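# Swap blue and yellow tube racks through self-closing door

## Task

Carry the blue rack holding tubes from the counter to the desk, and the empty yellow rack from the desk to the counter, passing through the self-closing door. At the end both racks must stand upright, every tube must sit fully down in a hole of the blue rack, and the door must be closed. No rack or tube may touch the floor. One or both robots may be used. Afterwards the grippers must be open and the robots moved away, and no robot may have fallen or be left leaning.

## Robot and tools

Robots. Two identical Hello Robot Stretch 3 units, r1 and r2. Each has a two-wheel drive base with a small passive omni wheel at the back, a lift carriage on a vertical mast, and a telescoping arm that reaches out to the robot's right side, ending in a wrist and a two-finger gripper. The base cannot slide sideways; to shift the gripper forward or back you drive the base. The base measures 0.33 m front to back and 0.34 m across, and spins about the point between the drive wheels, 0.05 m behind its front edge. Stowed (arm in, wrist folded), a spin clears a 0.28 m radius; an unfolded level gripper reaches beyond that.

Frames. Every robot reports in its own frames. Base frame: origin on the floor between the drive wheels, x forward, y left, z up. hand_pose is given in this frame, located where the closed fingertips meet; with all wrist joints at zero its x axis points up, its y axis back along the arm toward the mast, and its z axis rearward. The odometry frame is the base frame as it was at the scene's start. Where the two robots are relative to each other can only be judged from images, lidar_m, wrist_depth_mm and head_depth_mm.

execute_actions. Argument actions: a list holding one action or none (empty just reports state and pictures). The action is an object keyed "r1" and/or "r2"; each robot's entry may contain base, joints and contact_limits. All motions in the action start together. base holds exactly one of: translate_m, a straight drive in metres relative to where the base last reported itself, positive forward, -1 to 1; or rotate_rad, a spin in place in radians, positive counter-clockwise seen from above, -3.2 to 3.2. joints maps joint names to absolute targets: lift_m 0 to 1.1 (arm height on the mast); arm_m 0 to 0.52 (extension); wrist_yaw_rad -1.345 to 4.42 (0 along the arm, positive toward the front, 3.0 folded over the base); wrist_pitch_rad -1.57 to 0.451 (0 level, negative tips fingers down); wrist_roll_rad -2.911 to 2.911 (0 fingers side by side); gripper_m -0.089 to 0.179 (bigger is wider; actual fingertip gap is 0.007 to 0.025 m less, zero below 0.007); head_pan_rad -3.953 to 1.73 (0 ahead, positive left, -1.57 along the arm); head_tilt_rad -1.53 to 0.419 (negative down). Tolerances for done: lift and arm ±0.004, wrist yaw and roll ±0.02, pitch ±0.05, gripper ±0.004, head ±0.02. contact_limits takes only arm_m, an effort percentage 1 to 100 at which the arm motion halts with contact_stop; it also caps holding force until the next action. cameras: list from r1_head_camera, r1_nav_camera, r1_wrist_camera, the same three for r2, or "all"; omitted or null means all, [] means none. Unknown keys or out-of-range numbers reject the whole call. Anything you leave out may still be driving toward an earlier target.

wait: seconds, 0 to 10; commands nothing and returns the same report. zoom_image: camera name plus region [x0, y0, x1, y1] in pixels from the top-left of that camera's latest full image, no larger than 504 by 504. finished_scene: scene, the number of the current scene; it closes the scene for good and reports success, so call it only once everything is settled.

Results. pictures lists the cameras in image order. base_status and joint_status tell how each motion ended: done, off_target (stopped short and may still push), contact_stop, time_out or torque_fault (old target dropped). After a contact_stop the arm or lift goes limp until commanded again; a limp lift under load can sag. on_its_own describes uncommanded joints; its held at value is a target, not the position. joint_positions gives readings; motor_effort gives percent effort (sign toward higher values, peak in brackets), noisy and biased; an effort at rest outside its normal range means pushing or carrying. lidar_m: 12 distances in metres, 30-degree sectors, first straight ahead, counting counter-clockwise (4th left, 7th behind, 10th right), in a plane 0.17 m up; it sees table legs, not tops, misses clear objects, and parts of the robot can hide sectors 5, 6, 9, 10. wrist_depth_mm (45 to 1000) and head_depth_mm (280 to 4000, image sideways) are 7 by 7 grids of median depth, "-" for none. base_odometry counts wheel turns, so slip reads as motion; turned_by_wheels and turned_by_imu give the turn since the last report; base_tilt gives lean forward and right in degrees, each with a fixed offset up to about 4.

Gripping. Close to a gripper_m below the object width to hold it; open to at least 0.02 above the touch value to release. Readings do not prove a grasp; check images. Very hard squeezes get reduced and heavy items may slip.

Cautions. Fast base motion (0.30 m/s) needs lift_m under 0.30, arm_m under 0.03, wrist_yaw_rad over 2.54; otherwise it is slowed. Fold or unfold the wrist only with lift between 0.32 and 0.95, pitch -0.4 and roll about 0; once folded, lift may drop to 0.25. With yaw under -0.4 keep pitch at -0.5 or lower. Never let bases touch: any further drive after contact is a hard press. Two robots drive slightly different distances, which strains a shared load. Pushing against something rigid with the gripper high (above about 0.45 m), driving while gripping something fixed, or snagging furniture can tip a robot; reverse in small steps, release, and lower the lift to about 0.2 if it stays leaning. Wrist and base have no contact stop; prolonged strain shuts a wrist servo off for 10 s. The world keeps running between calls and loose items may get nudged.

Each tool is called after ">>>" in YAML: its name, and indented under it one key for each argument.

## Session

>>> execute_actions:
  actions: []

Scene clock: 0.00 s.
r1.base_odometry: x=+0.000 y=+0.000 heading=+0.000 (m, m, rad; r1's odometry frame)
r1.turned_by_wheels: +0.000 (rad since the last result)
r1.turned_by_imu: +0.000 (rad since the last result)
r1.base_tilt: forward=-1.0 right=-0.4 (deg)
r1.lidar_m: 0.91 1.26 1.24 1.33 2.09 1.28 1.03 0.80 0.79 0.84 0.86 0.85
r1.head_depth_mm: 806 812 819 825 830 836 840 / 864 870 879 886 894 900 907 / 931 942 947 959 968 970 982 / 1012 1020 1035 1039 1049 1061 1070 / 1110 1117 1130 1140 1151 1165 1176 / 1221 1231 1250 1264 1272 1287 1305 / 1342 1344 1354 1342 1352 1350 1343
r1.base_status: not commanded
r1.joint_positions: lift_m=+0.404 arm_m=+0.000 wrist_yaw_rad=+2.979 wrist_pitch_rad=-0.496 wrist_roll_rad=-0.001 gripper_m=+0.037 head_pan_rad=-0.020 head_tilt_rad=-0.014
r1.joint_status: not commanded
r1.motor_effort: left_wheel=+0 right_wheel=+0 lift_m=+32 arm_m=-1 wrist_yaw_rad=+0 wrist_pitch_rad=+4 wrist_roll_rad=+0 gripper_m=-1 head_pan_rad=+0 head_tilt_rad=+1 (%)
r1.hand_pose: x=+0.0134 y=+0.0657 z=+0.3996 quat_wxyz=(+0.229, +0.697, +0.118, +0.670) (m; r1's base frame)
r1.wrist_depth_mm: - - - - - - 952 / - - - - - - - / - - - - - - - / - - - - 990 914 875 / 887 856 826 817 785 750 740 / 736 706 - 686 669 650 625 / 607 619 - 590 544 550 543
r2.base_odometry: x=+0.000 y=+0.000 heading=+0.000 (m, m, rad; r2's odometry frame)
r2.turned_by_wheels: +0.000 (rad since the last result)
r2.turned_by_imu: +0.000 (rad since the last result)
r2.base_tilt: forward=-1.2 right=-0.9 (deg)
r2.lidar_m: 1.94 1.01 0.80 0.79 0.85 0.69 0.68 0.72 1.06 2.37 2.53 1.98
r2.head_depth_mm: 1905 1895 1904 1894 1890 1896 1889 / 1914 1927 1906 1912 1911 1902 1902 / 1919 1926 1930 1922 1917 1914 1919 / 1939 1944 1935 1938 1930 1930 1922 / 1965 1955 1955 1947 1949 1951 1940 / 1973 1981 1970 1964 1966 1951 1958 / 1986 1985 1984 1982 1975 1964 1970
r2.base_status: not commanded
r2.joint_positions: lift_m=+0.346 arm_m=+0.000 wrist_yaw_rad=+2.942 wrist_pitch_rad=-0.607 wrist_roll_rad=+0.009 gripper_m=+0.037 head_pan_rad=+0.002 head_tilt_rad=-0.004
r2.joint_status: not commanded
r2.motor_effort: left_wheel=+0 right_wheel=-1 lift_m=+24 arm_m=+0 wrist_yaw_rad=+0 wrist_pitch_rad=+4 wrist_roll_rad=+0 gripper_m=-1 head_pan_rad=+0 head_tilt_rad=+1 (%)
r2.hand_pose: x=+0.0178 y=+0.0478 z=+0.3185 quat_wxyz=(+0.278, +0.695, +0.142, +0.647) (m; r2's base frame)
r2.wrist_depth_mm: 842 - 874 813 820 814 809 / 822 - 930 925 929 949 957 / 704 703 739 756 763 774 803 / 608 613 628 640 649 672 684 / 519 549 - 569 561 565 581 / 479 - - - 482 501 508 / - - - - 433 445 451
pictures: r1_head_camera (sideways: a quarter turn clockwise sets it upright), r1_nav_camera (sideways: a quarter turn counterclockwise sets it upright), r1_wrist_camera, r2_head_camera (sideways: a quarter turn clockwise sets it upright), r2_nav_camera (sideways: a quarter turn counterclockwise sets it upright), r2_wrist_camera
Images, in order (width x height): r1_head_camera 896x504, r1_nav_camera 672x504, r1_wrist_camera 644x364, r2_head_camera 896x504, r2_nav_camera 672x504, r2_wrist_camera 644x364.

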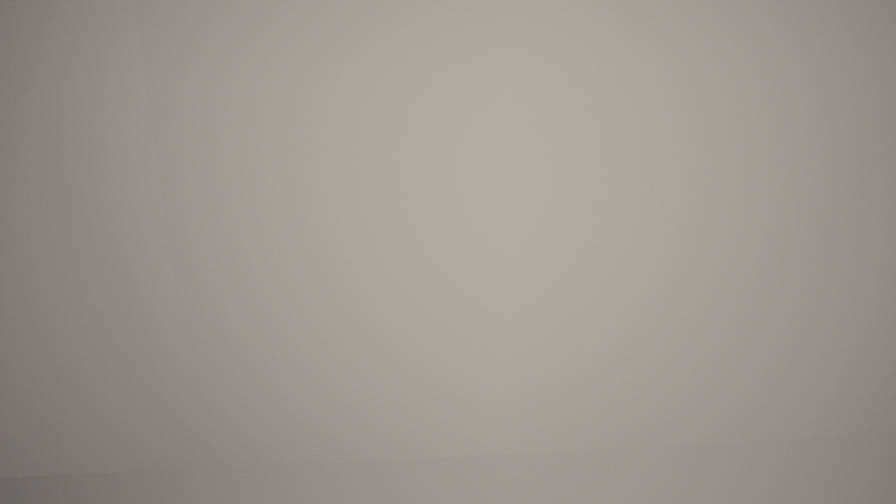

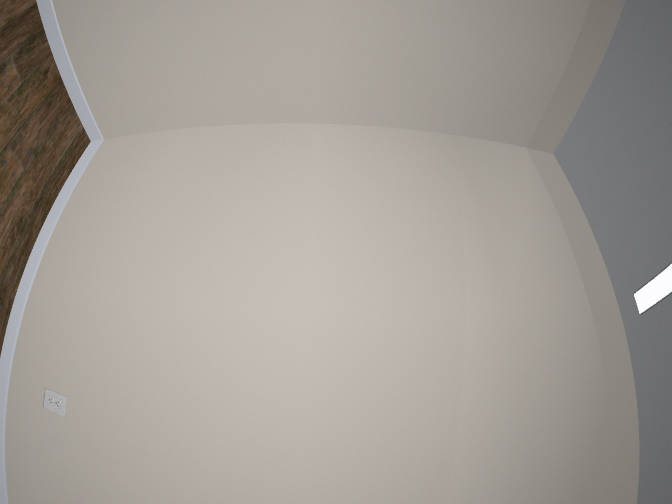

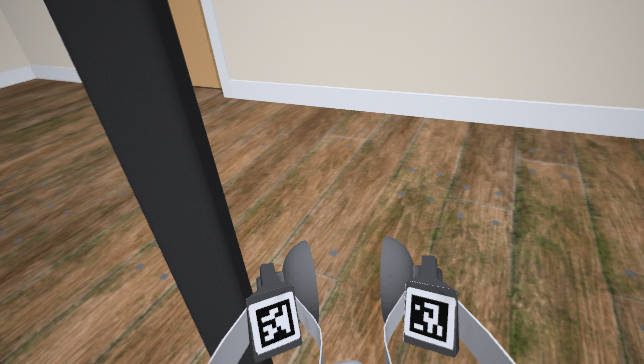

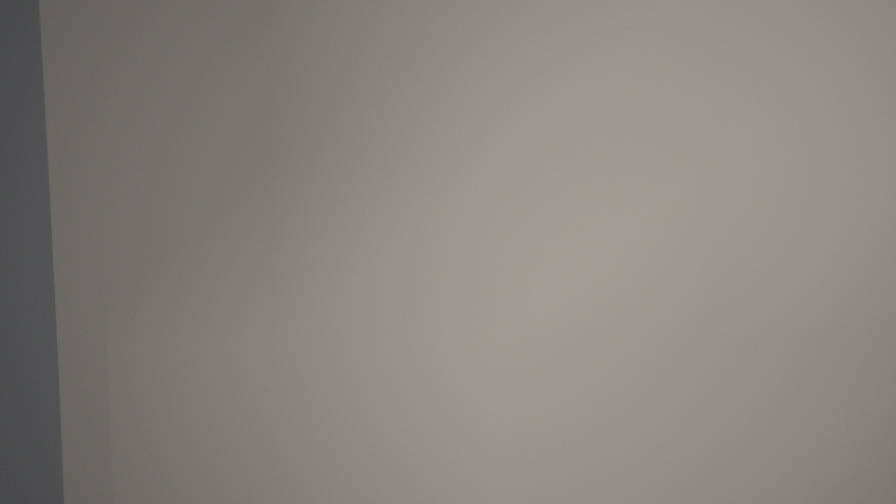

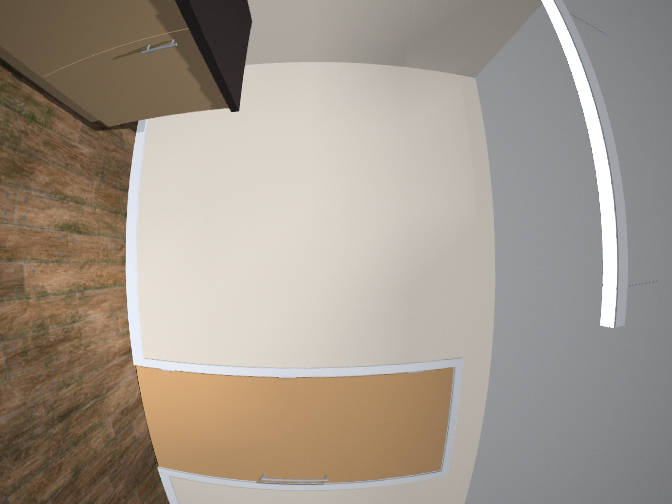

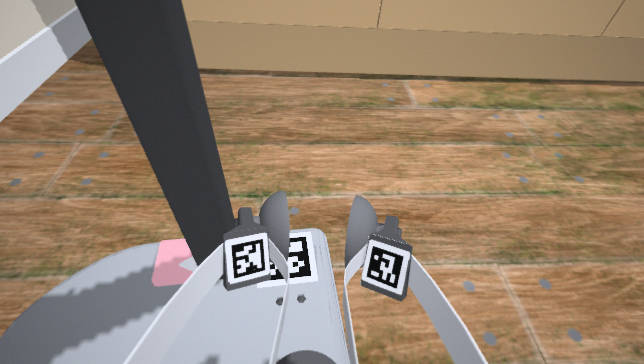

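>>> execute_actions:
  actions:
    - {"r1":{"joints":{"head_pan_rad":-3.3,"head_tilt_rad":-0.5}},"r2":{"joints":{"head_pan_rad":1.3,"head_tilt_rad":-0.5}}}
  cameras: ["r1_head_camera","r1_nav_camera","r2_head_camera","r2_nav_camera"]

Scene clock: 2.30 s.
r1.base_odometry: x=+0.000 y=+0.000 heading=+0.000 (m, m, rad; r1's odometry frame)
r1.turned_by_wheels: +0.000 (rad since the last result)
r1.turned_by_imu: +0.000 (rad since the last result)
r1.base_tilt: forward=-0.9 right=-0.3 (deg)
r1.lidar_m: 0.91 1.27 1.24 1.33 2.09 1.28 1.03 0.80 0.79 0.84 0.86 0.85
r1.head_depth_mm: 2379 2075 1259 2386 1889 1558 1297 / 1910 1904 1305 2267 1845 1581 1313 / 1561 1640 1703 1954 1936 1602 1328 / 1316 1402 1441 1599 1708 1608 1336 / 1142 1203 1272 1343 1428 1493 1345 / 1003 1052 1103 1161 1224 1300 1308 / 901 939 977 1023 1069 1124 1176
r1.base_status: not commanded
r1.joint_positions: lift_m=+0.404 arm_m=+0.000 wrist_yaw_rad=+2.979 wrist_pitch_rad=-0.496 wrist_roll_rad=-0.001 gripper_m=+0.037 head_pan_rad=-3.293 head_tilt_rad=-0.494
r1.joint_status: all done
r1.motor_effort: left_wheel=+0(0) right_wheel=+0(0) lift_m=+33(32) arm_m=-1(0) wrist_yaw_rad=+0(0) wrist_pitch_rad=+5(4) wrist_roll_rad=+0(0) gripper_m=+0(1) head_pan_rad=-2(30) head_tilt_rad=-4(29) (%)
r1.hand_pose: x=+0.0134 y=+0.0657 z=+0.3996 quat_wxyz=(+0.229, +0.697, +0.118, +0.670) (m; r1's base frame)
r1.wrist_depth_mm: - - - - - - - / - - - - - - - / - - - - - - - / - - - - 970 906 882 / 899 873 815 817 789 767 720 / 740 705 - 676 683 631 610 / 617 607 - 583 562 553 541
r2.base_odometry: x=+0.000 y=+0.000 heading=+0.000 (m, m, rad; r2's odometry frame)
r2.turned_by_wheels: +0.000 (rad since the last result)
r2.turned_by_imu: +0.001 (rad since the last result)
r2.base_tilt: forward=-1.2 right=-0.9 (deg)
r2.lidar_m: 1.94 1.02 0.80 0.79 0.86 0.69 0.67 0.72 1.06 2.36 2.53 1.98
r2.head_depth_mm: 1304 1414 1340 954 1037 1177 1354 / 1281 1385 1337 935 1015 1142 1318 / 1249 1351 1340 913 978 1105 1290 / 1221 1324 1336 897 959 1073 1287 / 1202 1297 1338 884 932 1042 1178 / 1174 1265 1330 862 910 1016 1145 / 1152 1243 1301 854 887 986 1107
r2.base_status: not commanded
r2.joint_positions: lift_m=+0.346 arm_m=+0.000 wrist_yaw_rad=+2.942 wrist_pitch_rad=-0.607 wrist_roll_rad=+0.009 gripper_m=+0.037 head_pan_rad=+1.293 head_tilt_rad=-0.493
r2.joint_status: all done
r2.motor_effort: left_wheel=+0(1) right_wheel=-1(0) lift_m=+24(24) arm_m=+0(0) wrist_yaw_rad=+0(0) wrist_pitch_rad=+5(4) wrist_roll_rad=+1(1) gripper_m=+0(0) head_pan_rad=+3(46) head_tilt_rad=-2(21) (%)
r2.hand_pose: x=+0.0178 y=+0.0478 z=+0.3185 quat_wxyz=(+0.278, +0.695, +0.142, +0.647) (m; r2's base frame)
r2.wrist_depth_mm: 807 - 848 803 813 831 831 / 791 - 914 932 945 926 969 / 701 715 744 761 767 797 833 / 601 609 627 633 650 678 673 / 519 534 - 562 564 567 588 / 468 - - - 482 494 515 / - - - - 439 446 454
pictures: r1_head_camera (sideways: a quarter turn clockwise sets it upright), r1_nav_camera (sideways: a quarter turn counterclockwise sets it upright), r2_head_camera (sideways: a quarter turn clockwise sets it upright), r2_nav_camera (sideways: a quarter turn counterclockwise sets it upright)
Images, in order (width x height): r1_head_camera 896x504, r1_nav_camera 672x504, r2_head_camera 896x504, r2_nav_camera 672x504.

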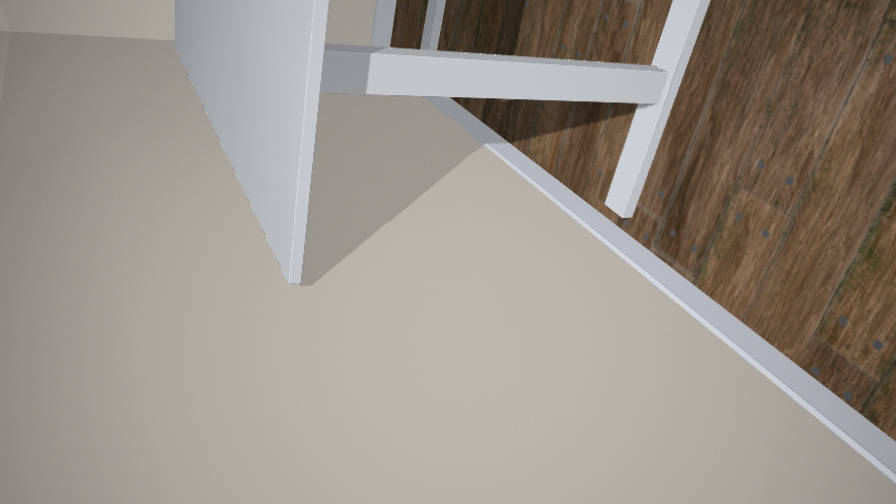

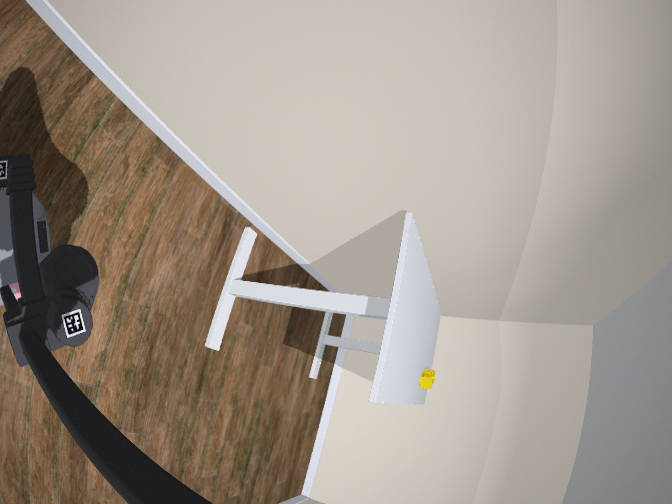

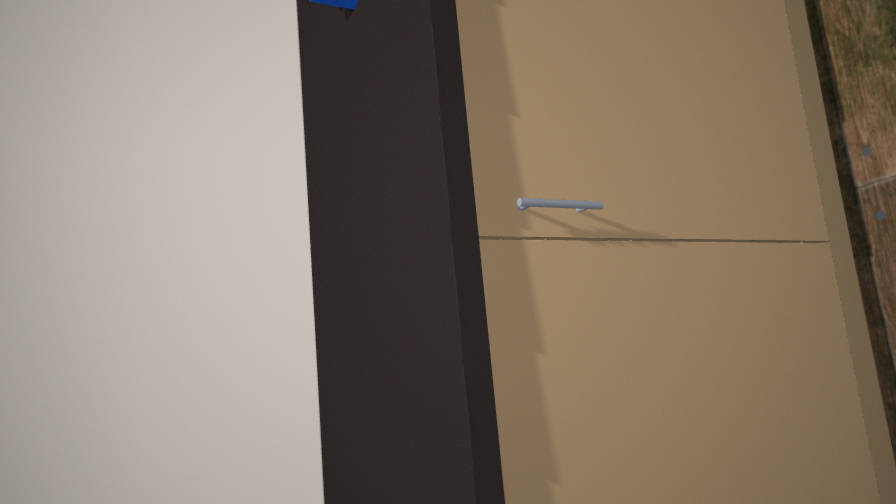

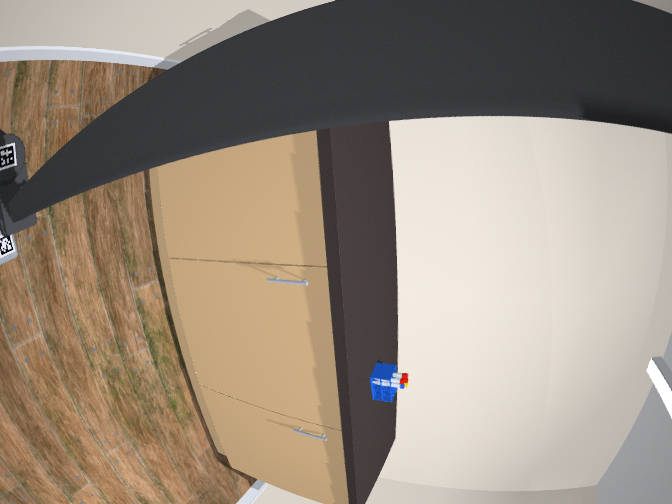

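>>> execute_actions:
  actions:
    - {"r1":{"joints":{"head_pan_rad":-3.85,"head_tilt_rad":-0.3,"lift_m":0.27}},"r2":{"joints":{"head_pan_rad":0.85,"head_tilt_rad":-0.35,"lift_m":0.27}}}
  cameras: ["r1_head_camera","r1_nav_camera","r2_head_camera","r2_nav_camera"]

Scene clock: 7.93 s.
r1.base_odometry: x=+0.000 y=+0.000 heading=+0.000 (m, m, rad; r1's odometry frame)
r1.turned_by_wheels: +0.000 (rad since the last result)
r1.turned_by_imu: +0.001 (rad since the last result)
r1.base_tilt: forward=-1.0 right=-0.3 (deg)
r1.lidar_m: 0.91 1.26 1.24 1.33 2.08 1.28 1.03 0.80 0.79 0.84 0.86 0.85
r1.head_depth_mm: 2544 2659 2850 3000 2574 1903 1512 / 2550 2658 2821 2994 2615 1926 1528 / 2552 2654 2822 2996 2645 1951 1531 / 2523 2683 2771 2941 2639 1976 1513 / 2532 2661 2761 1445 2621 1988 1521 / 2543 2697 2777 1470 2495 1445 1488 / 2492 2549 2334 1369 2129 1986 1542
r1.base_status: not commanded
r1.joint_positions: lift_m=+0.270 arm_m=+0.000 wrist_yaw_rad=+2.979 wrist_pitch_rad=-0.497 wrist_roll_rad=-0.001 gripper_m=+0.037 head_pan_rad=-3.843 head_tilt_rad=-0.310
r1.joint_status: all done
r1.motor_effort: left_wheel=+0(0) right_wheel=+0(0) lift_m=+26(29) arm_m=+0(0) wrist_yaw_rad=-1(0) wrist_pitch_rad=+5(5) wrist_roll_rad=+0(0) gripper_m=+1(0) head_pan_rad=-3(23) head_tilt_rad=+4(22) (%)
r1.hand_pose: x=+0.0134 y=+0.0656 z=+0.2657 quat_wxyz=(+0.229, +0.697, +0.118, +0.670) (m; r1's base frame)
r1.wrist_depth_mm: - - - - - - 966 / - - - - - - - / - - - 964 956 894 844 / 862 783 791 735 711 690 674 / 649 646 621 613 585 555 550 / 545 533 - 533 501 477 471 / 465 - - - 408 416 404
r2.base_odometry: x=+0.000 y=+0.000 heading=+0.000 (m, m, rad; r2's odometry frame)
r2.turned_by_wheels: +0.000 (rad since the last result)
r2.turned_by_imu: +0.001 (rad since the last result)
r2.base_tilt: forward=-1.1 right=-0.8 (deg)
r2.lidar_m: 1.94 1.02 0.80 0.79 0.85 0.69 0.68 0.72 1.06 2.36 2.52 1.98
r2.head_depth_mm: 1962 2093 2204 1377 1461 1628 1531 / 1803 1924 2043 1269 1306 1431 1534 / 1655 1759 1862 1185 1179 1283 1419 / 1536 1633 1715 1181 1076 1154 1258 / 1434 1513 1598 1187 985 1060 1135 / 1351 1410 1493 1187 913 972 1044 / 1270 1327 1394 1187 864 898 961
r2.base_status: not commanded
r2.joint_positions: lift_m=+0.270 arm_m=+0.000 wrist_yaw_rad=+2.942 wrist_pitch_rad=-0.607 wrist_roll_rad=+0.009 gripper_m=+0.037 head_pan_rad=+0.857 head_tilt_rad=-0.359
r2.joint_status: all done
r2.motor_effort: left_wheel=+0(0) right_wheel=-1(1) lift_m=+21(21) arm_m=+0(0) wrist_yaw_rad=+0(1) wrist_pitch_rad=+4(4) wrist_roll_rad=+0(1) gripper_m=-1(0) head_pan_rad=-3(34) head_tilt_rad=+4(16) (%)
r2.hand_pose: x=+0.0178 y=+0.0477 z=+0.2428 quat_wxyz=(+0.279, +0.695, +0.142, +0.647) (m; r2's base frame)
r2.wrist_depth_mm: 818 - 848 859 881 882 888 / 713 - 752 763 775 817 857 / 588 591 615 628 645 649 686 / 495 514 544 539 535 560 573 / - - - - 473 471 487 / - - - - 402 417 431 / - - - - 365 369 372
pictures: r1_head_camera (sideways: a quarter turn clockwise sets it upright), r1_nav_camera (sideways: a quarter turn counterclockwise sets it upright), r2_head_camera (sideways: a quarter turn clockwise sets it upright), r2_nav_camera (sideways: a quarter turn counterclockwise sets it upright)
Images, in order (width x height): r1_head_camera 896x504, r1_nav_camera 672x504, r2_head_camera 896x504, r2_nav_camera 672x504.

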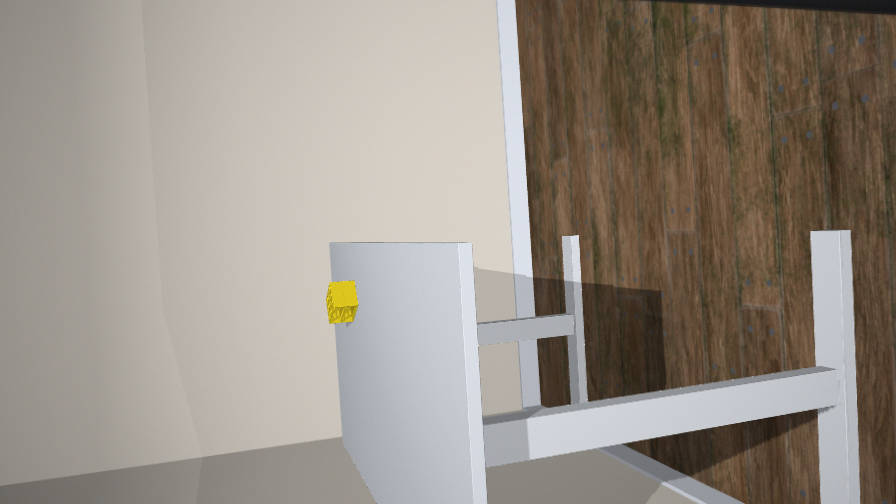

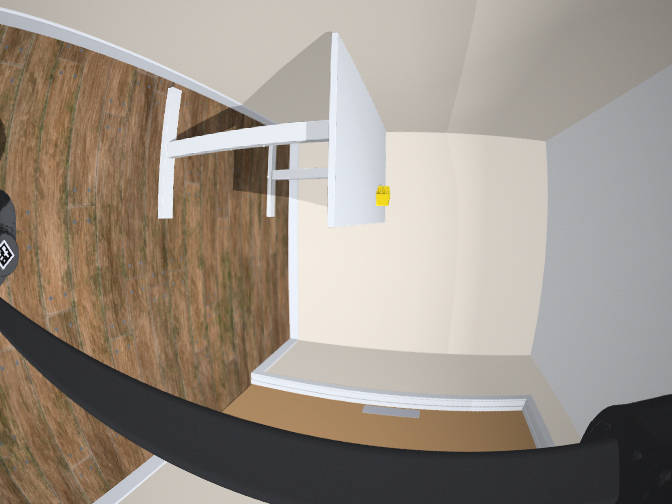

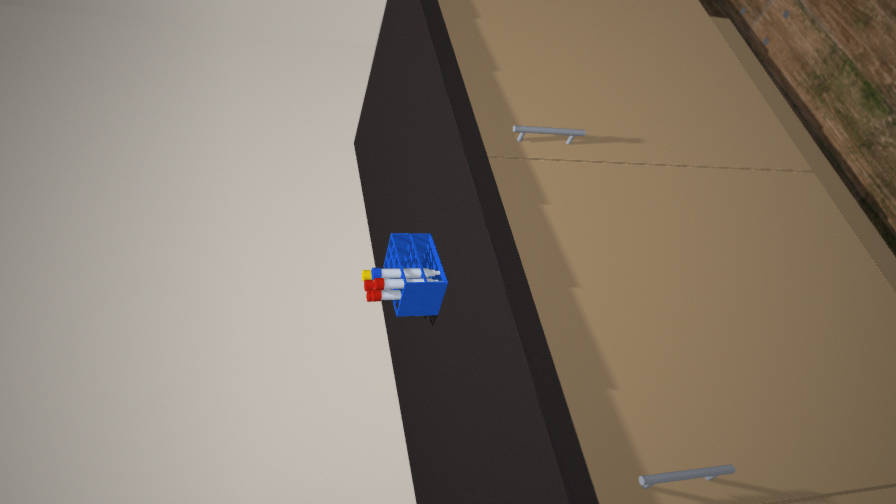

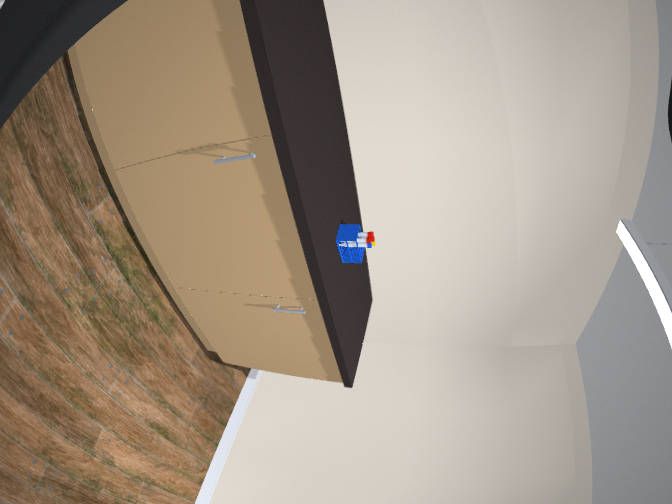

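>>> zoom_image:
  camera: "r2_head_camera"
  region: [330, 200, 490, 350]

>>> zoom_image:
  camera: "r1_head_camera"
  region: [290, 240, 410, 350]

Region (330, 200, 490, 350) of r2_head_camera's 896x504 image, scaled by 3.150, with more detail than that image has; it fills the top 472 rows of this view, and the rest is white.

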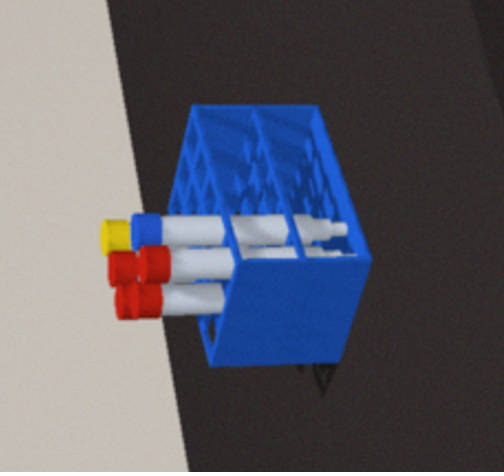

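Region (290, 240, 410, 350) of r1_head_camera's 896x504 image, scaled by 4.200, with more detail than that image has; it fills the top 462 rows of this view, and the rest is white.

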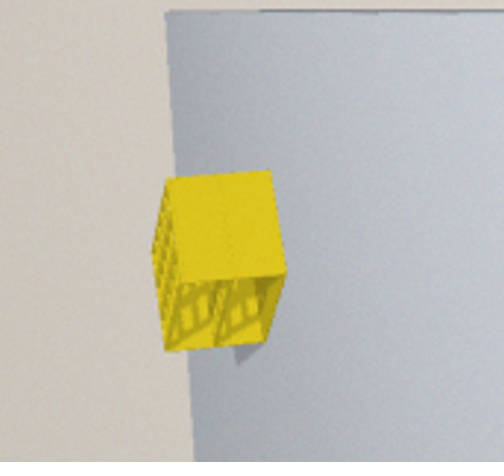

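>>> execute_actions:
  actions:
    - {"r1":{"base":{"rotate_rad":-1.126},"joints":{"head_pan_rad":-2.6,"wrist_pitch_rad":-0.4}},"r2":{"base":{"rotate_rad":0.26},"joints":{"wrist_pitch_rad":-0.4}}}
  cameras: []

>>> execute_actions:
  actions:
    - {"r1":{"base":{"translate_m":-1.0}},"r2":{"base":{"translate_m":0.83}}}
  cameras: []

>>> execute_actions:
  actions:
    - {"r1":{"base":{"rotate_rad":0.37}},"r2":{"base":{"rotate_rad":2.99},"joints":{"head_pan_rad":-1.57,"head_tilt_rad":-0.55}}}
  cameras: ["r1_head_camera","r1_nav_camera","r2_head_camera"]

Scene clock: 17.77 s.
r1.base_odometry: x=+0.000 y=+0.000 heading=-1.126 (m, m, rad; r1's odometry frame)
r1.turned_by_wheels: -1.126 (rad since the last result)
r1.turned_by_imu: -1.138 (rad since the last result)
r1.base_tilt: forward=-1.0 right=-0.3 (deg)
r1.lidar_m: 0.87 0.85 0.88 1.22 1.26 1.30 1.91 1.28 1.10 0.81 0.79 0.82
r1.head_depth_mm: 2478 2596 2742 2877 2594 1922 1507 / 2493 2618 2761 2939 2617 1927 1519 / 2508 2647 2759 1520 2643 1948 1501 / 2546 2679 2773 1411 2649 1969 1507 / 2576 2730 2802 1331 2358 1485 1520 / 2468 2434 2259 1361 2180 2006 1555 / 1858 1833 1811 1546 1763 1735 1571
r1.base_status: done
r1.joint_positions: lift_m=+0.270 arm_m=+0.000 wrist_yaw_rad=+2.979 wrist_pitch_rad=-0.420 wrist_roll_rad=-0.001 gripper_m=+0.037 head_pan_rad=-2.607 head_tilt_rad=-0.309
r1.joint_status: all done
r1.motor_effort: left_wheel=+2(8) right_wheel=+0(7) lift_m=+26(26) arm_m=+0(0) wrist_yaw_rad=+0(0) wrist_pitch_rad=+6(8) wrist_roll_rad=+0(0) gripper_m=+0(0) head_pan_rad=+2(29) head_tilt_rad=+4(5) (%)
r1.hand_pose: x=+0.0151 y=+0.0758 z=+0.2825 quat_wxyz=(+0.203, +0.701, +0.091, +0.678) (m; r1's base frame)
r1.wrist_depth_mm: 913 - - - - 826 671 / 959 - - - - 871 703 / - - - - - 900 733 / 957 969 903 878 797 791 733 / 782 742 696 668 668 632 623 / 611 582 - 556 545 524 506 / 497 497 - - 442 447 436
r2.base_odometry: x=+0.000 y=+0.000 heading=+0.260 (m, m, rad; r2's odometry frame)
r2.turned_by_wheels: +0.260 (rad since the last result)
r2.turned_by_imu: +0.261 (rad since the last result)
r2.base_tilt: forward=-1.1 right=-0.8 (deg)
r2.lidar_m: 1.34 0.86 0.79 0.80 0.75 0.68 0.68 0.83 1.61 2.38 2.15 1.94
r2.head_depth_mm: 1495 1590 1709 1186 1073 1172 1287 / 1426 1510 1626 1155 1018 1106 1205 / 1372 1450 1545 1188 964 1045 1138 / 1321 1391 1478 1191 922 995 1072 / 1262 1335 1417 1189 887 941 1020 / 1221 1283 1365 1185 859 899 967 / 1179 1237 1304 1195 821 864 923
r2.base_status: done
r2.joint_positions: lift_m=+0.270 arm_m=+0.000 wrist_yaw_rad=+2.942 wrist_pitch_rad=-0.420 wrist_roll_rad=+0.009 gripper_m=+0.037 head_pan_rad=+0.857 head_tilt_rad=-0.358
r2.joint_status: all done
r2.motor_effort: left_wheel=-3(9) right_wheel=+2(8) lift_m=+22(22) arm_m=+0(0) wrist_yaw_rad=+0(0) wrist_pitch_rad=+8(8) wrist_roll_rad=+1(0) gripper_m=+0(0) head_pan_rad=-4(4) head_tilt_rad=+3(3) (%)
r2.hand_pose: x=+0.0232 y=+0.0746 z=+0.2823 quat_wxyz=(+0.216, +0.706, +0.077, +0.670) (m; r2's base frame)
r2.wrist_depth_mm: 647 - 811 792 725 680 666 / 674 - - 899 798 779 708 / 694 - 874 908 889 868 822 / 637 655 667 708 721 745 758 / 538 531 - 570 588 586 612 / 461 - - 479 469 496 507 / - - - - 415 430 432
pictures: none
No camera images: the call's "cameras" was empty. Leave "cameras" out to get every camera's image.

Scene clock: 22.70 s.
r1.base_odometry: x=-0.431 y=+0.903 heading=-1.126 (m, m, rad; r1's odometry frame)
r1.turned_by_wheels: +0.000 (rad since the last result)
r1.turned_by_imu: +0.001 (rad since the last result)
r1.base_tilt: forward=-1.0 right=-0.4 (deg)
r1.lidar_m: 1.78 1.72 1.05 0.78 0.76 0.78 1.20 2.06 1.79 0.90 1.28 1.33
r1.head_depth_mm: 1734 1823 1921 2033 2160 1907 1512 / 1740 1834 1946 2059 2183 1928 1519 / 1758 1859 1974 2081 2209 1950 1537 / 1790 1883 1982 2110 2237 1967 1555 / 1796 1902 2010 2138 2258 1988 1566 / 1810 1922 2043 2155 2306 1975 1574 / 1823 1942 2062 1293 1875 1941 1582
r1.base_status: done
r1.joint_positions: lift_m=+0.270 arm_m=+0.000 wrist_yaw_rad=+2.979 wrist_pitch_rad=-0.419 wrist_roll_rad=-0.001 gripper_m=+0.037 head_pan_rad=-2.607 head_tilt_rad=-0.309
r1.joint_status: not commanded
r1.motor_effort: left_wheel=+2(6) right_wheel=-1(6) lift_m=+26(26) arm_m=+0(1) wrist_yaw_rad=+0(0) wrist_pitch_rad=+6(6) wrist_roll_rad=+0(0) gripper_m=+1(0) head_pan_rad=+2(2) head_tilt_rad=+4(4) (%)
r1.hand_pose: x=+0.0151 y=+0.0759 z=+0.2827 quat_wxyz=(+0.203, +0.701, +0.091, +0.678) (m; r1's base frame)
r1.wrist_depth_mm: 564 - 794 906 - - - / 604 - 808 964 - - - / 643 - 850 - - - - / 665 701 861 871 840 793 769 / 674 709 699 677 659 637 604 / 597 589 - 547 554 521 514 / 507 497 - - 444 443 436
r2.base_odometry: x=+0.802 y=+0.213 heading=+0.260 (m, m, rad; r2's odometry frame)
r2.turned_by_wheels: +0.000 (rad since the last result)
r2.turned_by_imu: +0.006 (rad since the last result)
r2.base_tilt: forward=-1.2 right=-0.9 (deg)
r2.lidar_m: 1.18 0.53 0.49 0.49 0.61 1.24 1.46 1.78 2.65 2.02 1.29 1.17
r2.head_depth_mm: 1166 1242 1330 1436 779 688 755 / 1117 1189 1269 1317 780 651 711 / 1070 1134 1209 1189 777 625 672 / 1030 1090 1159 1196 780 601 635 / 994 1046 1110 1140 779 579 602 / 957 1009 1068 1113 781 581 572 / 924 970 1025 1065 781 582 542
r2.base_status: done
r2.joint_positions: lift_m=+0.270 arm_m=+0.000 wrist_yaw_rad=+2.942 wrist_pitch_rad=-0.419 wrist_roll_rad=+0.009 gripper_m=+0.037 head_pan_rad=+0.857 head_tilt_rad=-0.358
r2.joint_status: not commanded
r2.motor_effort: left_wheel=-3(9) right_wheel=+3(10) lift_m=+22(22) arm_m=+0(0) wrist_yaw_rad=+0(0) wrist_pitch_rad=+7(8) wrist_roll_rad=+0(1) gripper_m=+0(0) head_pan_rad=-3(4) head_tilt_rad=+4(3) (%)
r2.hand_pose: x=+0.0233 y=+0.0747 z=+0.2826 quat_wxyz=(+0.216, +0.706, +0.077, +0.671) (m; r2's base frame)
r2.wrist_depth_mm: 599 - 519 490 467 445 416 / 711 - 572 540 506 473 451 / 777 - 718 661 551 530 492 / 645 648 681 684 683 626 582 / 527 530 - 576 584 593 605 / 465 - - 472 469 496 511 / - - - - 416 422 432
pictures: none
No camera images: the call's "cameras" was empty. Leave "cameras" out to get every camera's image.

Scene clock: 25.57 s.
r1.base_odometry: x=-0.431 y=+0.903 heading=-0.756 (m, m, rad; r1's odometry frame)
r1.turned_by_wheels: +0.370 (rad since the last result)
r1.turned_by_imu: +0.375 (rad since the last result)
r1.base_tilt: forward=-0.9 right=-0.3 (deg)
r1.lidar_m: 1.72 1.25 0.82 0.75 0.76 1.05 1.95 1.80 0.90 0.92 1.29 1.60
r1.head_depth_mm: 1729 1819 1938 2029 2167 1899 1507 / 1809 1911 1996 2142 2257 1935 1523 / 1891 2006 2104 2185 2359 1945 1538 / 1982 2096 2203 1278 2353 1978 1552 / 2032 2115 2171 1213 2257 1987 1558 / 1797 1854 1888 1236 851 1944 1573 / 1599 1633 1661 1263 775 1756 1588
r1.base_status: done
r1.joint_positions: lift_m=+0.270 arm_m=+0.000 wrist_yaw_rad=+2.979 wrist_pitch_rad=-0.419 wrist_roll_rad=-0.001 gripper_m=+0.037 head_pan_rad=-2.607 head_tilt_rad=-0.309
r1.joint_status: not commanded
r1.motor_effort: left_wheel=-1(7) right_wheel=+2(6) lift_m=+26(27) arm_m=-1(1) wrist_yaw_rad=+0(0) wrist_pitch_rad=+6(6) wrist_roll_rad=+0(0) gripper_m=+1(0) head_pan_rad=+3(1) head_tilt_rad=+4(4) (%)
r1.hand_pose: x=+0.0151 y=+0.0759 z=+0.2827 quat_wxyz=(+0.203, +0.701, +0.091, +0.678) (m; r1's base frame)
r1.wrist_depth_mm: 610 - 715 758 836 873 980 / 698 - 774 821 887 983 - / 754 - 786 870 940 - - / 801 753 831 853 836 819 783 / 772 720 694 670 659 628 608 / 599 588 - 555 550 519 509 / 510 487 - - 439 443 439
r2.base_odometry: x=+0.802 y=+0.213 heading=-3.034 (m, m, rad; r2's odometry frame)
r2.turned_by_wheels: +2.990 (rad since the last result)
r2.turned_by_imu: +2.998 (rad since the last result)
r2.base_tilt: forward=-1.1 right=-0.9 (deg)
r2.lidar_m: 1.45 1.62 2.61 2.65 1.42 1.17 1.17 0.58 0.49 0.49 0.55 0.91
r2.head_depth_mm: 913 988 1055 778 588 622 710 / 924 1007 1073 772 587 631 733 / 943 1025 1076 729 587 657 757 / 954 1038 1098 736 608 676 782 / 970 1057 1115 775 607 696 809 / 986 1076 1139 774 629 719 838 / 1002 1092 1137 774 652 741 871
r2.base_status: done
r2.joint_positions: lift_m=+0.270 arm_m=+0.000 wrist_yaw_rad=+2.942 wrist_pitch_rad=-0.419 wrist_roll_rad=+0.009 gripper_m=+0.037 head_pan_rad=-1.563 head_tilt_rad=-0.544
r2.joint_status: all done
r2.motor_effort: left_wheel=-3(12) right_wheel=+3(10) lift_m=+22(22) arm_m=-1(1) wrist_yaw_rad=+0(0) wrist_pitch_rad=+7(7) wrist_roll_rad=+1(1) gripper_m=+0(0) head_pan_rad=-4(47) head_tilt_rad=-1(16) (%)
r2.hand_pose: x=+0.0233 y=+0.0747 z=+0.2826 quat_wxyz=(+0.216, +0.706, +0.077, +0.671) (m; r2's base frame)
r2.wrist_depth_mm: - - - - - - - / - - - - - - - / 805 - 840 892 925 - - / 639 646 683 699 709 733 752 / 534 533 - 565 587 584 595 / 466 - - 480 479 490 504 / - - - - 414 425 429
pictures: r1_head_camera (sideways: a quarter turn clockwise sets it upright), r1_nav_camera (sideways: a quarter turn counterclockwise sets it upright), r2_head_camera (sideways: a quarter turn clockwise sets it upright)
Images, in order (width x height): r1_head_camera 896x504, r1_nav_camera 672x504, r2_head_camera 896x504.

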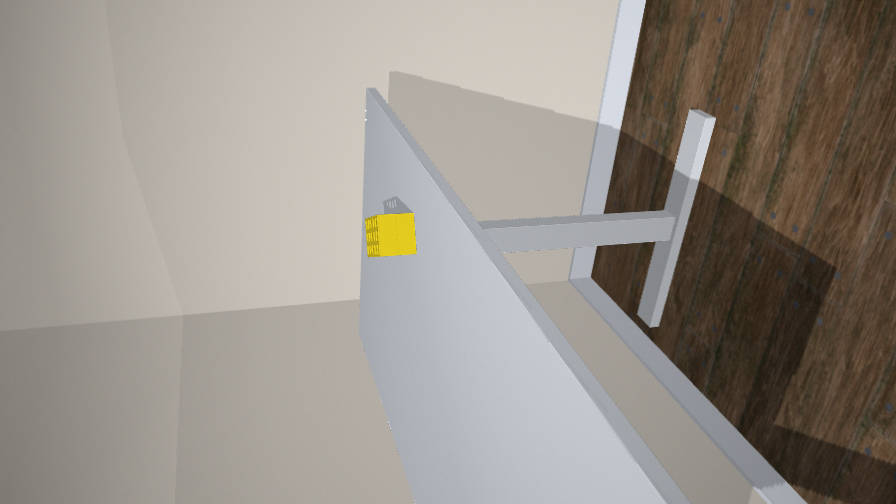

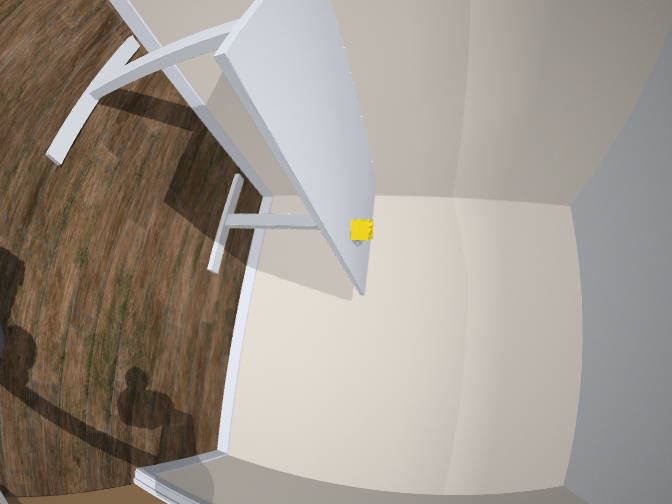

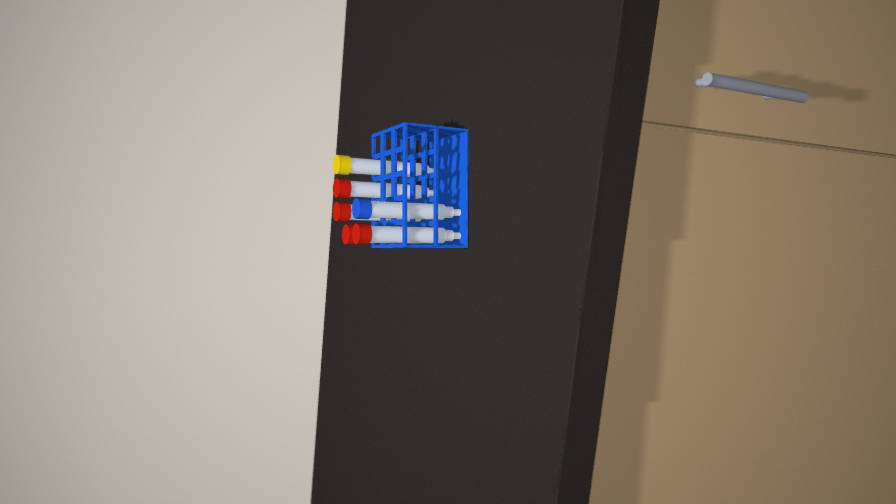

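>>> execute_actions:
  actions:
    - {"r1":{"base":{"rotate_rad":0.08}},"r2":{"base":{"rotate_rad":-0.035},"joints":{"lift_m":0.36}}}
  cameras: []

>>> execute_actions:
  actions:
    - {"r1":{"base":{"translate_m":-1.0}},"r2":{"joints":{"lift_m":0.8,"wrist_yaw_rad":1.5}}}
  cameras: []

>>> execute_actions:
  actions:
    - {"r1":{"base":{"translate_m":-0.52},"joints":{"head_pan_rad":-1.1,"head_tilt_rad":-0.5}},"r2":{"joints":{"lift_m":1.0,"gripper_m":0.179}}}
  cameras: []

>>> execute_actions:
  actions:
    - {"r1":{"base":{"rotate_rad":0.51},"joints":{"head_pan_rad":-1.63}},"r2":{"joints":{"wrist_yaw_rad":0.0}}}
  cameras: ["r1_head_camera","r2_head_camera","r2_wrist_camera"]

Scene clock: 30.43 s.
r1.base_odometry: x=-0.431 y=+0.903 heading=-0.676 (m, m, rad; r1's odometry frame)
r1.turned_by_wheels: +0.080 (rad since the last result)
r1.turned_by_imu: +0.081 (rad since the last result)
r1.base_tilt: forward=-1.0 right=-0.3 (deg)
r1.lidar_m: 1.73 1.14 0.79 0.75 0.77 1.12 2.05 1.80 0.90 1.28 1.30 1.72
r1.head_depth_mm: 1765 1856 1953 2073 2194 1903 1510 / 1861 1961 2044 2152 2309 1911 1521 / 1966 2072 2169 1352 2004 1939 1540 / 2050 2139 2226 1177 2410 1974 1555 / 1862 1920 1949 1205 896 2001 1559 / 1642 1690 1734 1236 770 1857 1584 / 1465 1507 1537 1265 777 1619 1596
r1.base_status: done
r1.joint_positions: lift_m=+0.270 arm_m=+0.000 wrist_yaw_rad=+2.979 wrist_pitch_rad=-0.419 wrist_roll_rad=-0.001 gripper_m=+0.037 head_pan_rad=-2.607 head_tilt_rad=-0.309
r1.joint_status: not commanded
r1.motor_effort: left_wheel=-2(8) right_wheel=+3(4) lift_m=+27(26) arm_m=+0(0) wrist_yaw_rad=+0(1) wrist_pitch_rad=+6(6) wrist_roll_rad=+0(0) gripper_m=+0(0) head_pan_rad=+2(3) head_tilt_rad=+4(4) (%)
r1.hand_pose: x=+0.0151 y=+0.0759 z=+0.2827 quat_wxyz=(+0.203, +0.701, +0.091, +0.678) (m; r1's base frame)
r1.wrist_depth_mm: 707 - 712 740 803 818 887 / 748 - 761 803 836 894 973 / 794 - 834 869 898 947 - / 849 862 827 849 830 827 748 / 752 733 709 662 660 634 602 / 609 591 - 552 551 525 499 / 505 494 - - 447 450 431
r2.base_odometry: x=+0.802 y=+0.213 heading=-3.069 (m, m, rad; r2's odometry frame)
r2.turned_by_wheels: -0.035 (rad since the last result)
r2.turned_by_imu: -0.034 (rad since the last result)
r2.base_tilt: forward=-1.1 right=-0.9 (deg)
r2.lidar_m: 1.45 1.59 2.48 2.65 1.45 1.18 1.17 0.60 0.49 0.49 0.54 0.86
r2.head_depth_mm: 919 992 1059 776 588 626 718 / 928 1009 1073 777 587 632 737 / 940 1020 1070 729 586 658 761 / 949 1033 1088 721 607 672 778 / 962 1049 1102 774 606 687 800 / 976 1060 1122 773 629 705 824 / 983 1077 1138 772 628 722 846
r2.base_status: done
r2.joint_positions: lift_m=+0.360 arm_m=+0.000 wrist_yaw_rad=+2.942 wrist_pitch_rad=-0.419 wrist_roll_rad=+0.009 gripper_m=+0.037 head_pan_rad=-1.563 head_tilt_rad=-0.544
r2.joint_status: all done
r2.motor_effort: left_wheel=+1(5) right_wheel=-1(3) lift_m=+27(27) arm_m=+0(0) wrist_yaw_rad=+0(0) wrist_pitch_rad=+7(7) wrist_roll_rad=+0(0) gripper_m=+0(0) head_pan_rad=-4(3) head_tilt_rad=-1(2) (%)
r2.hand_pose: x=+0.0233 y=+0.0747 z=+0.3724 quat_wxyz=(+0.216, +0.706, +0.077, +0.671) (m; r2's base frame)
r2.wrist_depth_mm: - - - - - - - / - - - - - - - / 974 - - - - - - / 785 793 834 854 861 907 929 / 638 657 - 699 710 720 761 / 546 566 561 579 575 606 613 / 482 495 - 498 506 521 530
pictures: none
No camera images: the call's "cameras" was empty. Leave "cameras" out to get every camera's image.

Scene clock: 35.37 s.
r1.base_odometry: x=-1.211 y=+1.528 heading=-0.676 (m, m, rad; r1's odometry frame)
r1.turned_by_wheels: +0.000 (rad since the last result)
r1.turned_by_imu: +0.001 (rad since the last result)
r1.base_tilt: forward=-1.0 right=-0.3 (deg)
r1.lidar_m: 2.73 1.05 0.82 0.77 0.76 0.93 1.05 1.08 1.06 1.34 1.07 1.79
r1.head_depth_mm: 890 938 987 1045 1105 1172 1256 / 938 985 1044 1108 1174 1256 1341 / 989 1044 1109 1177 1256 1351 1432 / 1046 1114 1178 1258 1350 1453 1509 / 1113 1179 1262 1337 1424 1581 1564 / 1181 1259 1355 1423 856 1738 1572 / 1267 1361 1465 1533 776 1136 1214
r1.base_status: done
r1.joint_positions: lift_m=+0.270 arm_m=+0.000 wrist_yaw_rad=+2.979 wrist_pitch_rad=-0.419 wrist_roll_rad=-0.001 gripper_m=+0.037 head_pan_rad=-2.607 head_tilt_rad=-0.309
r1.joint_status: not commanded
r1.motor_effort: left_wheel=-2(8) right_wheel=+2(4) lift_m=+26(26) arm_m=+0(1) wrist_yaw_rad=+0(0) wrist_pitch_rad=+6(6) wrist_roll_rad=+0(0) gripper_m=+0(1) head_pan_rad=+1(3) head_tilt_rad=+4(4) (%)
r1.hand_pose: x=+0.0151 y=+0.0759 z=+0.2827 quat_wxyz=(+0.203, +0.701, +0.091, +0.678) (m; r1's base frame)
r1.wrist_depth_mm: 590 - 709 747 816 824 813 / 634 - 763 843 860 899 890 / 672 - 823 873 936 956 978 / 722 731 876 884 830 814 777 / 745 727 717 684 663 633 617 / 601 599 - 560 546 520 511 / 500 502 - - 452 445 430
r2.base_odometry: x=+0.802 y=+0.213 heading=-3.069 (m, m, rad; r2's odometry frame)
r2.turned_by_wheels: +0.000 (rad since the last result)
r2.turned_by_imu: +0.001 (rad since the last result)
r2.base_tilt: forward=-1.2 right=-0.9 (deg)
r2.lidar_m: 1.45 1.59 2.48 2.65 1.45 1.18 1.17 0.60 0.49 0.49 0.54 0.86
r2.head_depth_mm: 915 992 1056 777 586 626 718 / 928 1005 1075 777 588 632 737 / 937 1018 1074 727 587 659 761 / 949 1029 1086 721 607 672 779 / 959 1048 1103 774 607 687 799 / 974 1061 1119 775 629 705 822 / 985 1075 1136 773 628 724 846
r2.base_status: not commanded
r2.joint_positions: lift_m=+0.800 arm_m=+0.000 wrist_yaw_rad=+1.502 wrist_pitch_rad=-0.419 wrist_roll_rad=+0.009 gripper_m=+0.037 head_pan_rad=-1.563 head_tilt_rad=-0.544
r2.joint_status: all done
r2.motor_effort: left_wheel=+1(1) right_wheel=-2(2) lift_m=+27(27) arm_m=-1(0) wrist_yaw_rad=-2(2) wrist_pitch_rad=+7(7) wrist_roll_rad=+0(0) gripper_m=+0(0) head_pan_rad=-3(4) head_tilt_rad=-2(2) (%)
r2.hand_pose: x=+0.2024 y=-0.1606 z=+0.8124 quat_wxyz=(+0.604, +0.581, -0.408, +0.362) (m; r2's base frame)
r2.wrist_depth_mm: - - - - - 871 515 / - - - - - 832 506 / - - - - - 788 489 / - - - - - 752 456 / - - - - - 720 451 / - - - - - 691 442 / 907 938 940 961 937 634 436
pictures: none
No camera images: the call's "cameras" was empty. Leave "cameras" out to get every camera's image.

Scene clock: 38.77 s.
r1.base_odometry: x=-1.616 y=+1.854 heading=-0.676 (m, m, rad; r1's odometry frame)
r1.turned_by_wheels: +0.000 (rad since the last result)
r1.turned_by_imu: +0.001 (rad since the last result)
r1.base_tilt: forward=-0.9 right=-0.3 (deg)
r1.lidar_m: 3.24 1.12 0.70 0.66 0.68 0.56 0.53 0.54 0.71 0.90 1.40 1.45
r1.head_depth_mm: 1125 1213 1046 698 1584 1552 1301 / 1174 1268 1069 711 1681 1580 1311 / 1229 1332 1100 722 1782 1589 1329 / 1286 1397 1127 774 1874 1614 1338 / 1353 1475 1160 831 1964 1633 1349 / 1417 1550 1193 895 2064 1653 1354 / 1489 1655 1230 930 1681 1637 1373
r1.base_status: done
r1.joint_positions: lift_m=+0.270 arm_m=+0.000 wrist_yaw_rad=+2.979 wrist_pitch_rad=-0.419 wrist_roll_rad=-0.001 gripper_m=+0.037 head_pan_rad=-1.107 head_tilt_rad=-0.494
r1.joint_status: all done
r1.motor_effort: left_wheel=-2(9) right_wheel=+2(4) lift_m=+27(27) arm_m=+0(1) wrist_yaw_rad=+0(0) wrist_pitch_rad=+6(6) wrist_roll_rad=+0(0) gripper_m=+1(0) head_pan_rad=+2(29) head_tilt_rad=-3(19) (%)
r1.hand_pose: x=+0.0151 y=+0.0759 z=+0.2827 quat_wxyz=(+0.203, +0.701, +0.091, +0.678) (m; r1's base frame)
r1.wrist_depth_mm: 573 - 638 656 775 825 881 / 596 - 681 724 817 882 961 / 642 - 708 757 900 976 977 / 680 715 761 786 822 795 777 / 718 699 707 691 646 644 610 / 611 580 - 552 544 529 503 / 508 487 - - 448 456 434
r2.base_odometry: x=+0.802 y=+0.213 heading=-3.069 (m, m, rad; r2's odometry frame)
r2.turned_by_wheels: +0.000 (rad since the last result)
r2.turned_by_imu: +0.001 (rad since the last result)
r2.base_tilt: forward=-1.2 right=-0.9 (deg)
r2.lidar_m: 1.45 1.59 2.47 2.65 1.45 1.18 1.17 0.60 0.49 0.49 0.54 0.86
r2.head_depth_mm: 916 995 1058 814 - - - / 926 1006 1071 777 - - - / 936 1018 1071 729 - - - / 947 1031 1086 723 608 674 - / 960 1045 1103 776 607 689 756 / 973 1061 1122 773 629 703 - / 984 1075 1137 774 628 696 -
r2.base_status: not commanded
r2.joint_positions: lift_m=+1.000 arm_m=+0.000 wrist_yaw_rad=+1.502 wrist_pitch_rad=-0.418 wrist_roll_rad=+0.009 gripper_m=+0.179 head_pan_rad=-1.563 head_tilt_rad=-0.544
r2.joint_status: all done
r2.motor_effort: left_wheel=+1(1) right_wheel=-1(1) lift_m=+27(27) arm_m=-1(1) wrist_yaw_rad=-2(2) wrist_pitch_rad=+7(7) wrist_roll_rad=+1(0) gripper_m=+0(89) head_pan_rad=-3(3) head_tilt_rad=-1(3) (%)
r2.hand_pose: x=+0.2025 y=-0.1606 z=+1.0125 quat_wxyz=(+0.604, +0.581, -0.408, +0.362) (m; r2's base frame)
r2.wrist_depth_mm: - - - - - - - / - - - - - 901 871 / - - - - - 790 558 / - - - - - 747 467 / - - - - - 787 450 / - - - - - 820 432 / - - - - - 667 444
pictures: none
No camera images: the call's "cameras" was empty. Leave "cameras" out to get every camera's image.

Scene clock: 40.50 s.
r1.base_odometry: x=-1.616 y=+1.854 heading=-0.166 (m, m, rad; r1's odometry frame)
r1.turned_by_wheels: +0.510 (rad since the last result)
r1.turned_by_imu: +0.516 (rad since the last result)
r1.base_tilt: forward=-0.9 right=-0.3 (deg)
r1.lidar_m: 1.14 0.70 0.66 0.68 0.56 0.53 0.54 0.70 0.90 1.40 1.45 3.25
r1.head_depth_mm: 1125 1217 1041 696 1592 1559 1303 / 1171 1272 1069 710 1686 1583 1315 / 1228 1331 1097 723 1784 1600 1322 / 1280 1395 1128 773 1876 1610 1334 / 1346 1475 1162 830 1968 1625 1346 / 1416 1550 1194 893 2051 1646 1360 / 1487 1638 1226 931 1688 1638 1372
r1.base_status: done
r1.joint_positions: lift_m=+0.270 arm_m=+0.000 wrist_yaw_rad=+2.979 wrist_pitch_rad=-0.419 wrist_roll_rad=-0.001 gripper_m=+0.037 head_pan_rad=-1.623 head_tilt_rad=-0.494
r1.joint_status: all done
r1.motor_effort: left_wheel=-2(7) right_wheel=+2(5) lift_m=+26(27) arm_m=-1(0) wrist_yaw_rad=+0(1) wrist_pitch_rad=+6(6) wrist_roll_rad=+0(0) gripper_m=+0(0) head_pan_rad=-3(22) head_tilt_rad=-2(3) (%)
r1.hand_pose: x=+0.0151 y=+0.0759 z=+0.2827 quat_wxyz=(+0.203, +0.701, +0.091, +0.678) (m; r1's base frame)
r1.wrist_depth_mm: 479 - 733 685 648 597 542 / 499 - 793 728 660 624 589 / 518 - 850 780 720 672 630 / 533 609 902 823 771 698 684 / 522 618 707 680 649 638 609 / 524 583 - 555 546 523 502 / 492 497 - - 443 442 436
r2.base_odometry: x=+0.802 y=+0.213 heading=-3.069 (m, m, rad; r2's odometry frame)
r2.turned_by_wheels: +0.000 (rad since the last result)
r2.turned_by_imu: +0.000 (rad since the last result)
r2.base_tilt: forward=-1.1 right=-0.9 (deg)
r2.lidar_m: 1.45 1.59 2.48 2.65 1.45 1.18 1.17 0.60 0.49 0.49 0.54 0.86
r2.head_depth_mm: 917 996 1059 815 - - - / 924 1006 1075 777 - - - / 936 1019 1075 738 - - - / 947 1035 1087 736 - - 799 / 959 1046 1108 775 607 704 799 / 974 1060 1123 773 629 709 822 / 984 1076 1136 772 628 722 847
r2.base_status: not commanded
r2.joint_positions: lift_m=+1.000 arm_m=+0.000 wrist_yaw_rad=+0.002 wrist_pitch_rad=-0.418 wrist_roll_rad=+0.009 gripper_m=+0.179 head_pan_rad=-1.563 head_tilt_rad=-0.544
r2.joint_status: all done
r2.motor_effort: left_wheel=+1(1) right_wheel=-2(1) lift_m=+27(27) arm_m=+0(0) wrist_yaw_rad=-2(2) wrist_pitch_rad=+7(7) wrist_roll_rad=+1(0) gripper_m=+0(0) head_pan_rad=-3(4) head_tilt_rad=-2(2) (%)
r2.hand_pose: x=-0.0210 y=-0.3695 z=+1.0125 quat_wxyz=(+0.689, +0.147, -0.694, -0.147) (m; r2's base frame)
r2.wrist_depth_mm: 906 871 830 793 751 714 703 / 630 660 679 482 700 747 738 / 448 467 476 465 500 536 563 / 371 365 374 384 398 409 421 / 464 396 342 325 319 337 337 / - 484 434 393 353 304 283 / 716 605 522 459 406 372 346
pictures: r1_head_camera (sideways: a quarter turn clockwise sets it upright), r2_head_camera (sideways: a quarter turn clockwise sets it upright), r2_wrist_camera
Images, in order (width x height): r1_head_camera 896x504, r2_head_camera 896x504, r2_wrist_camera 644x364.

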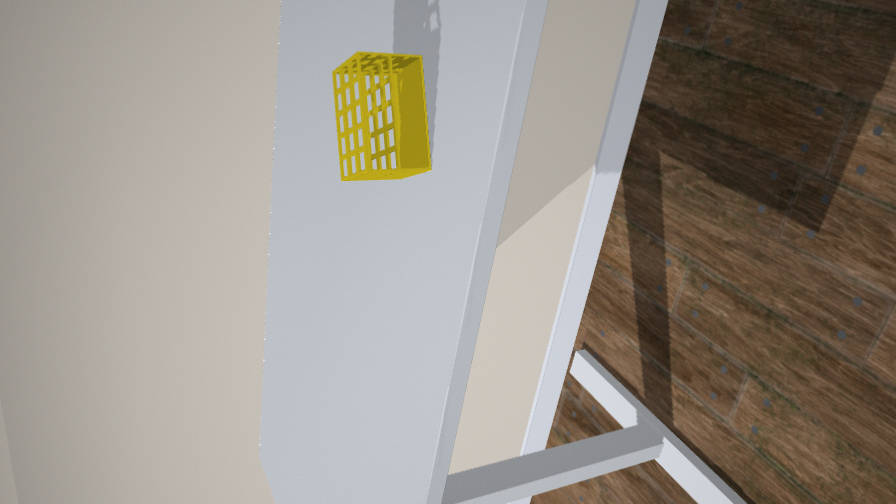

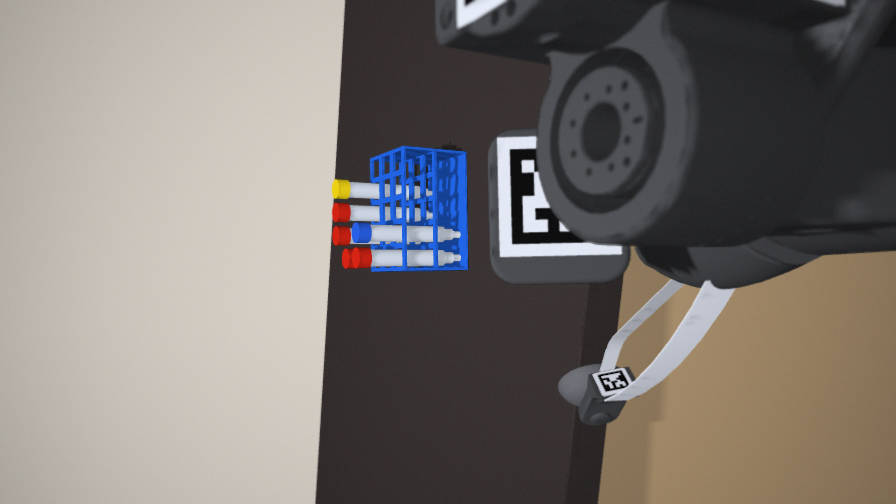

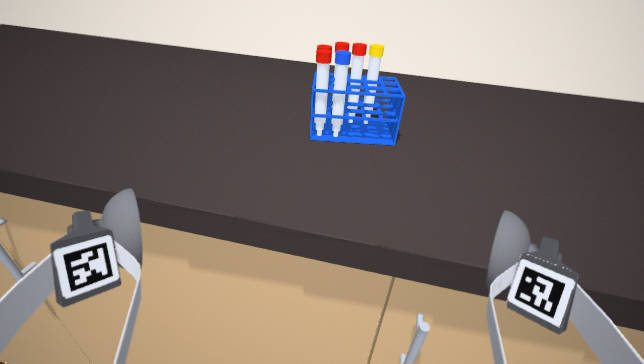

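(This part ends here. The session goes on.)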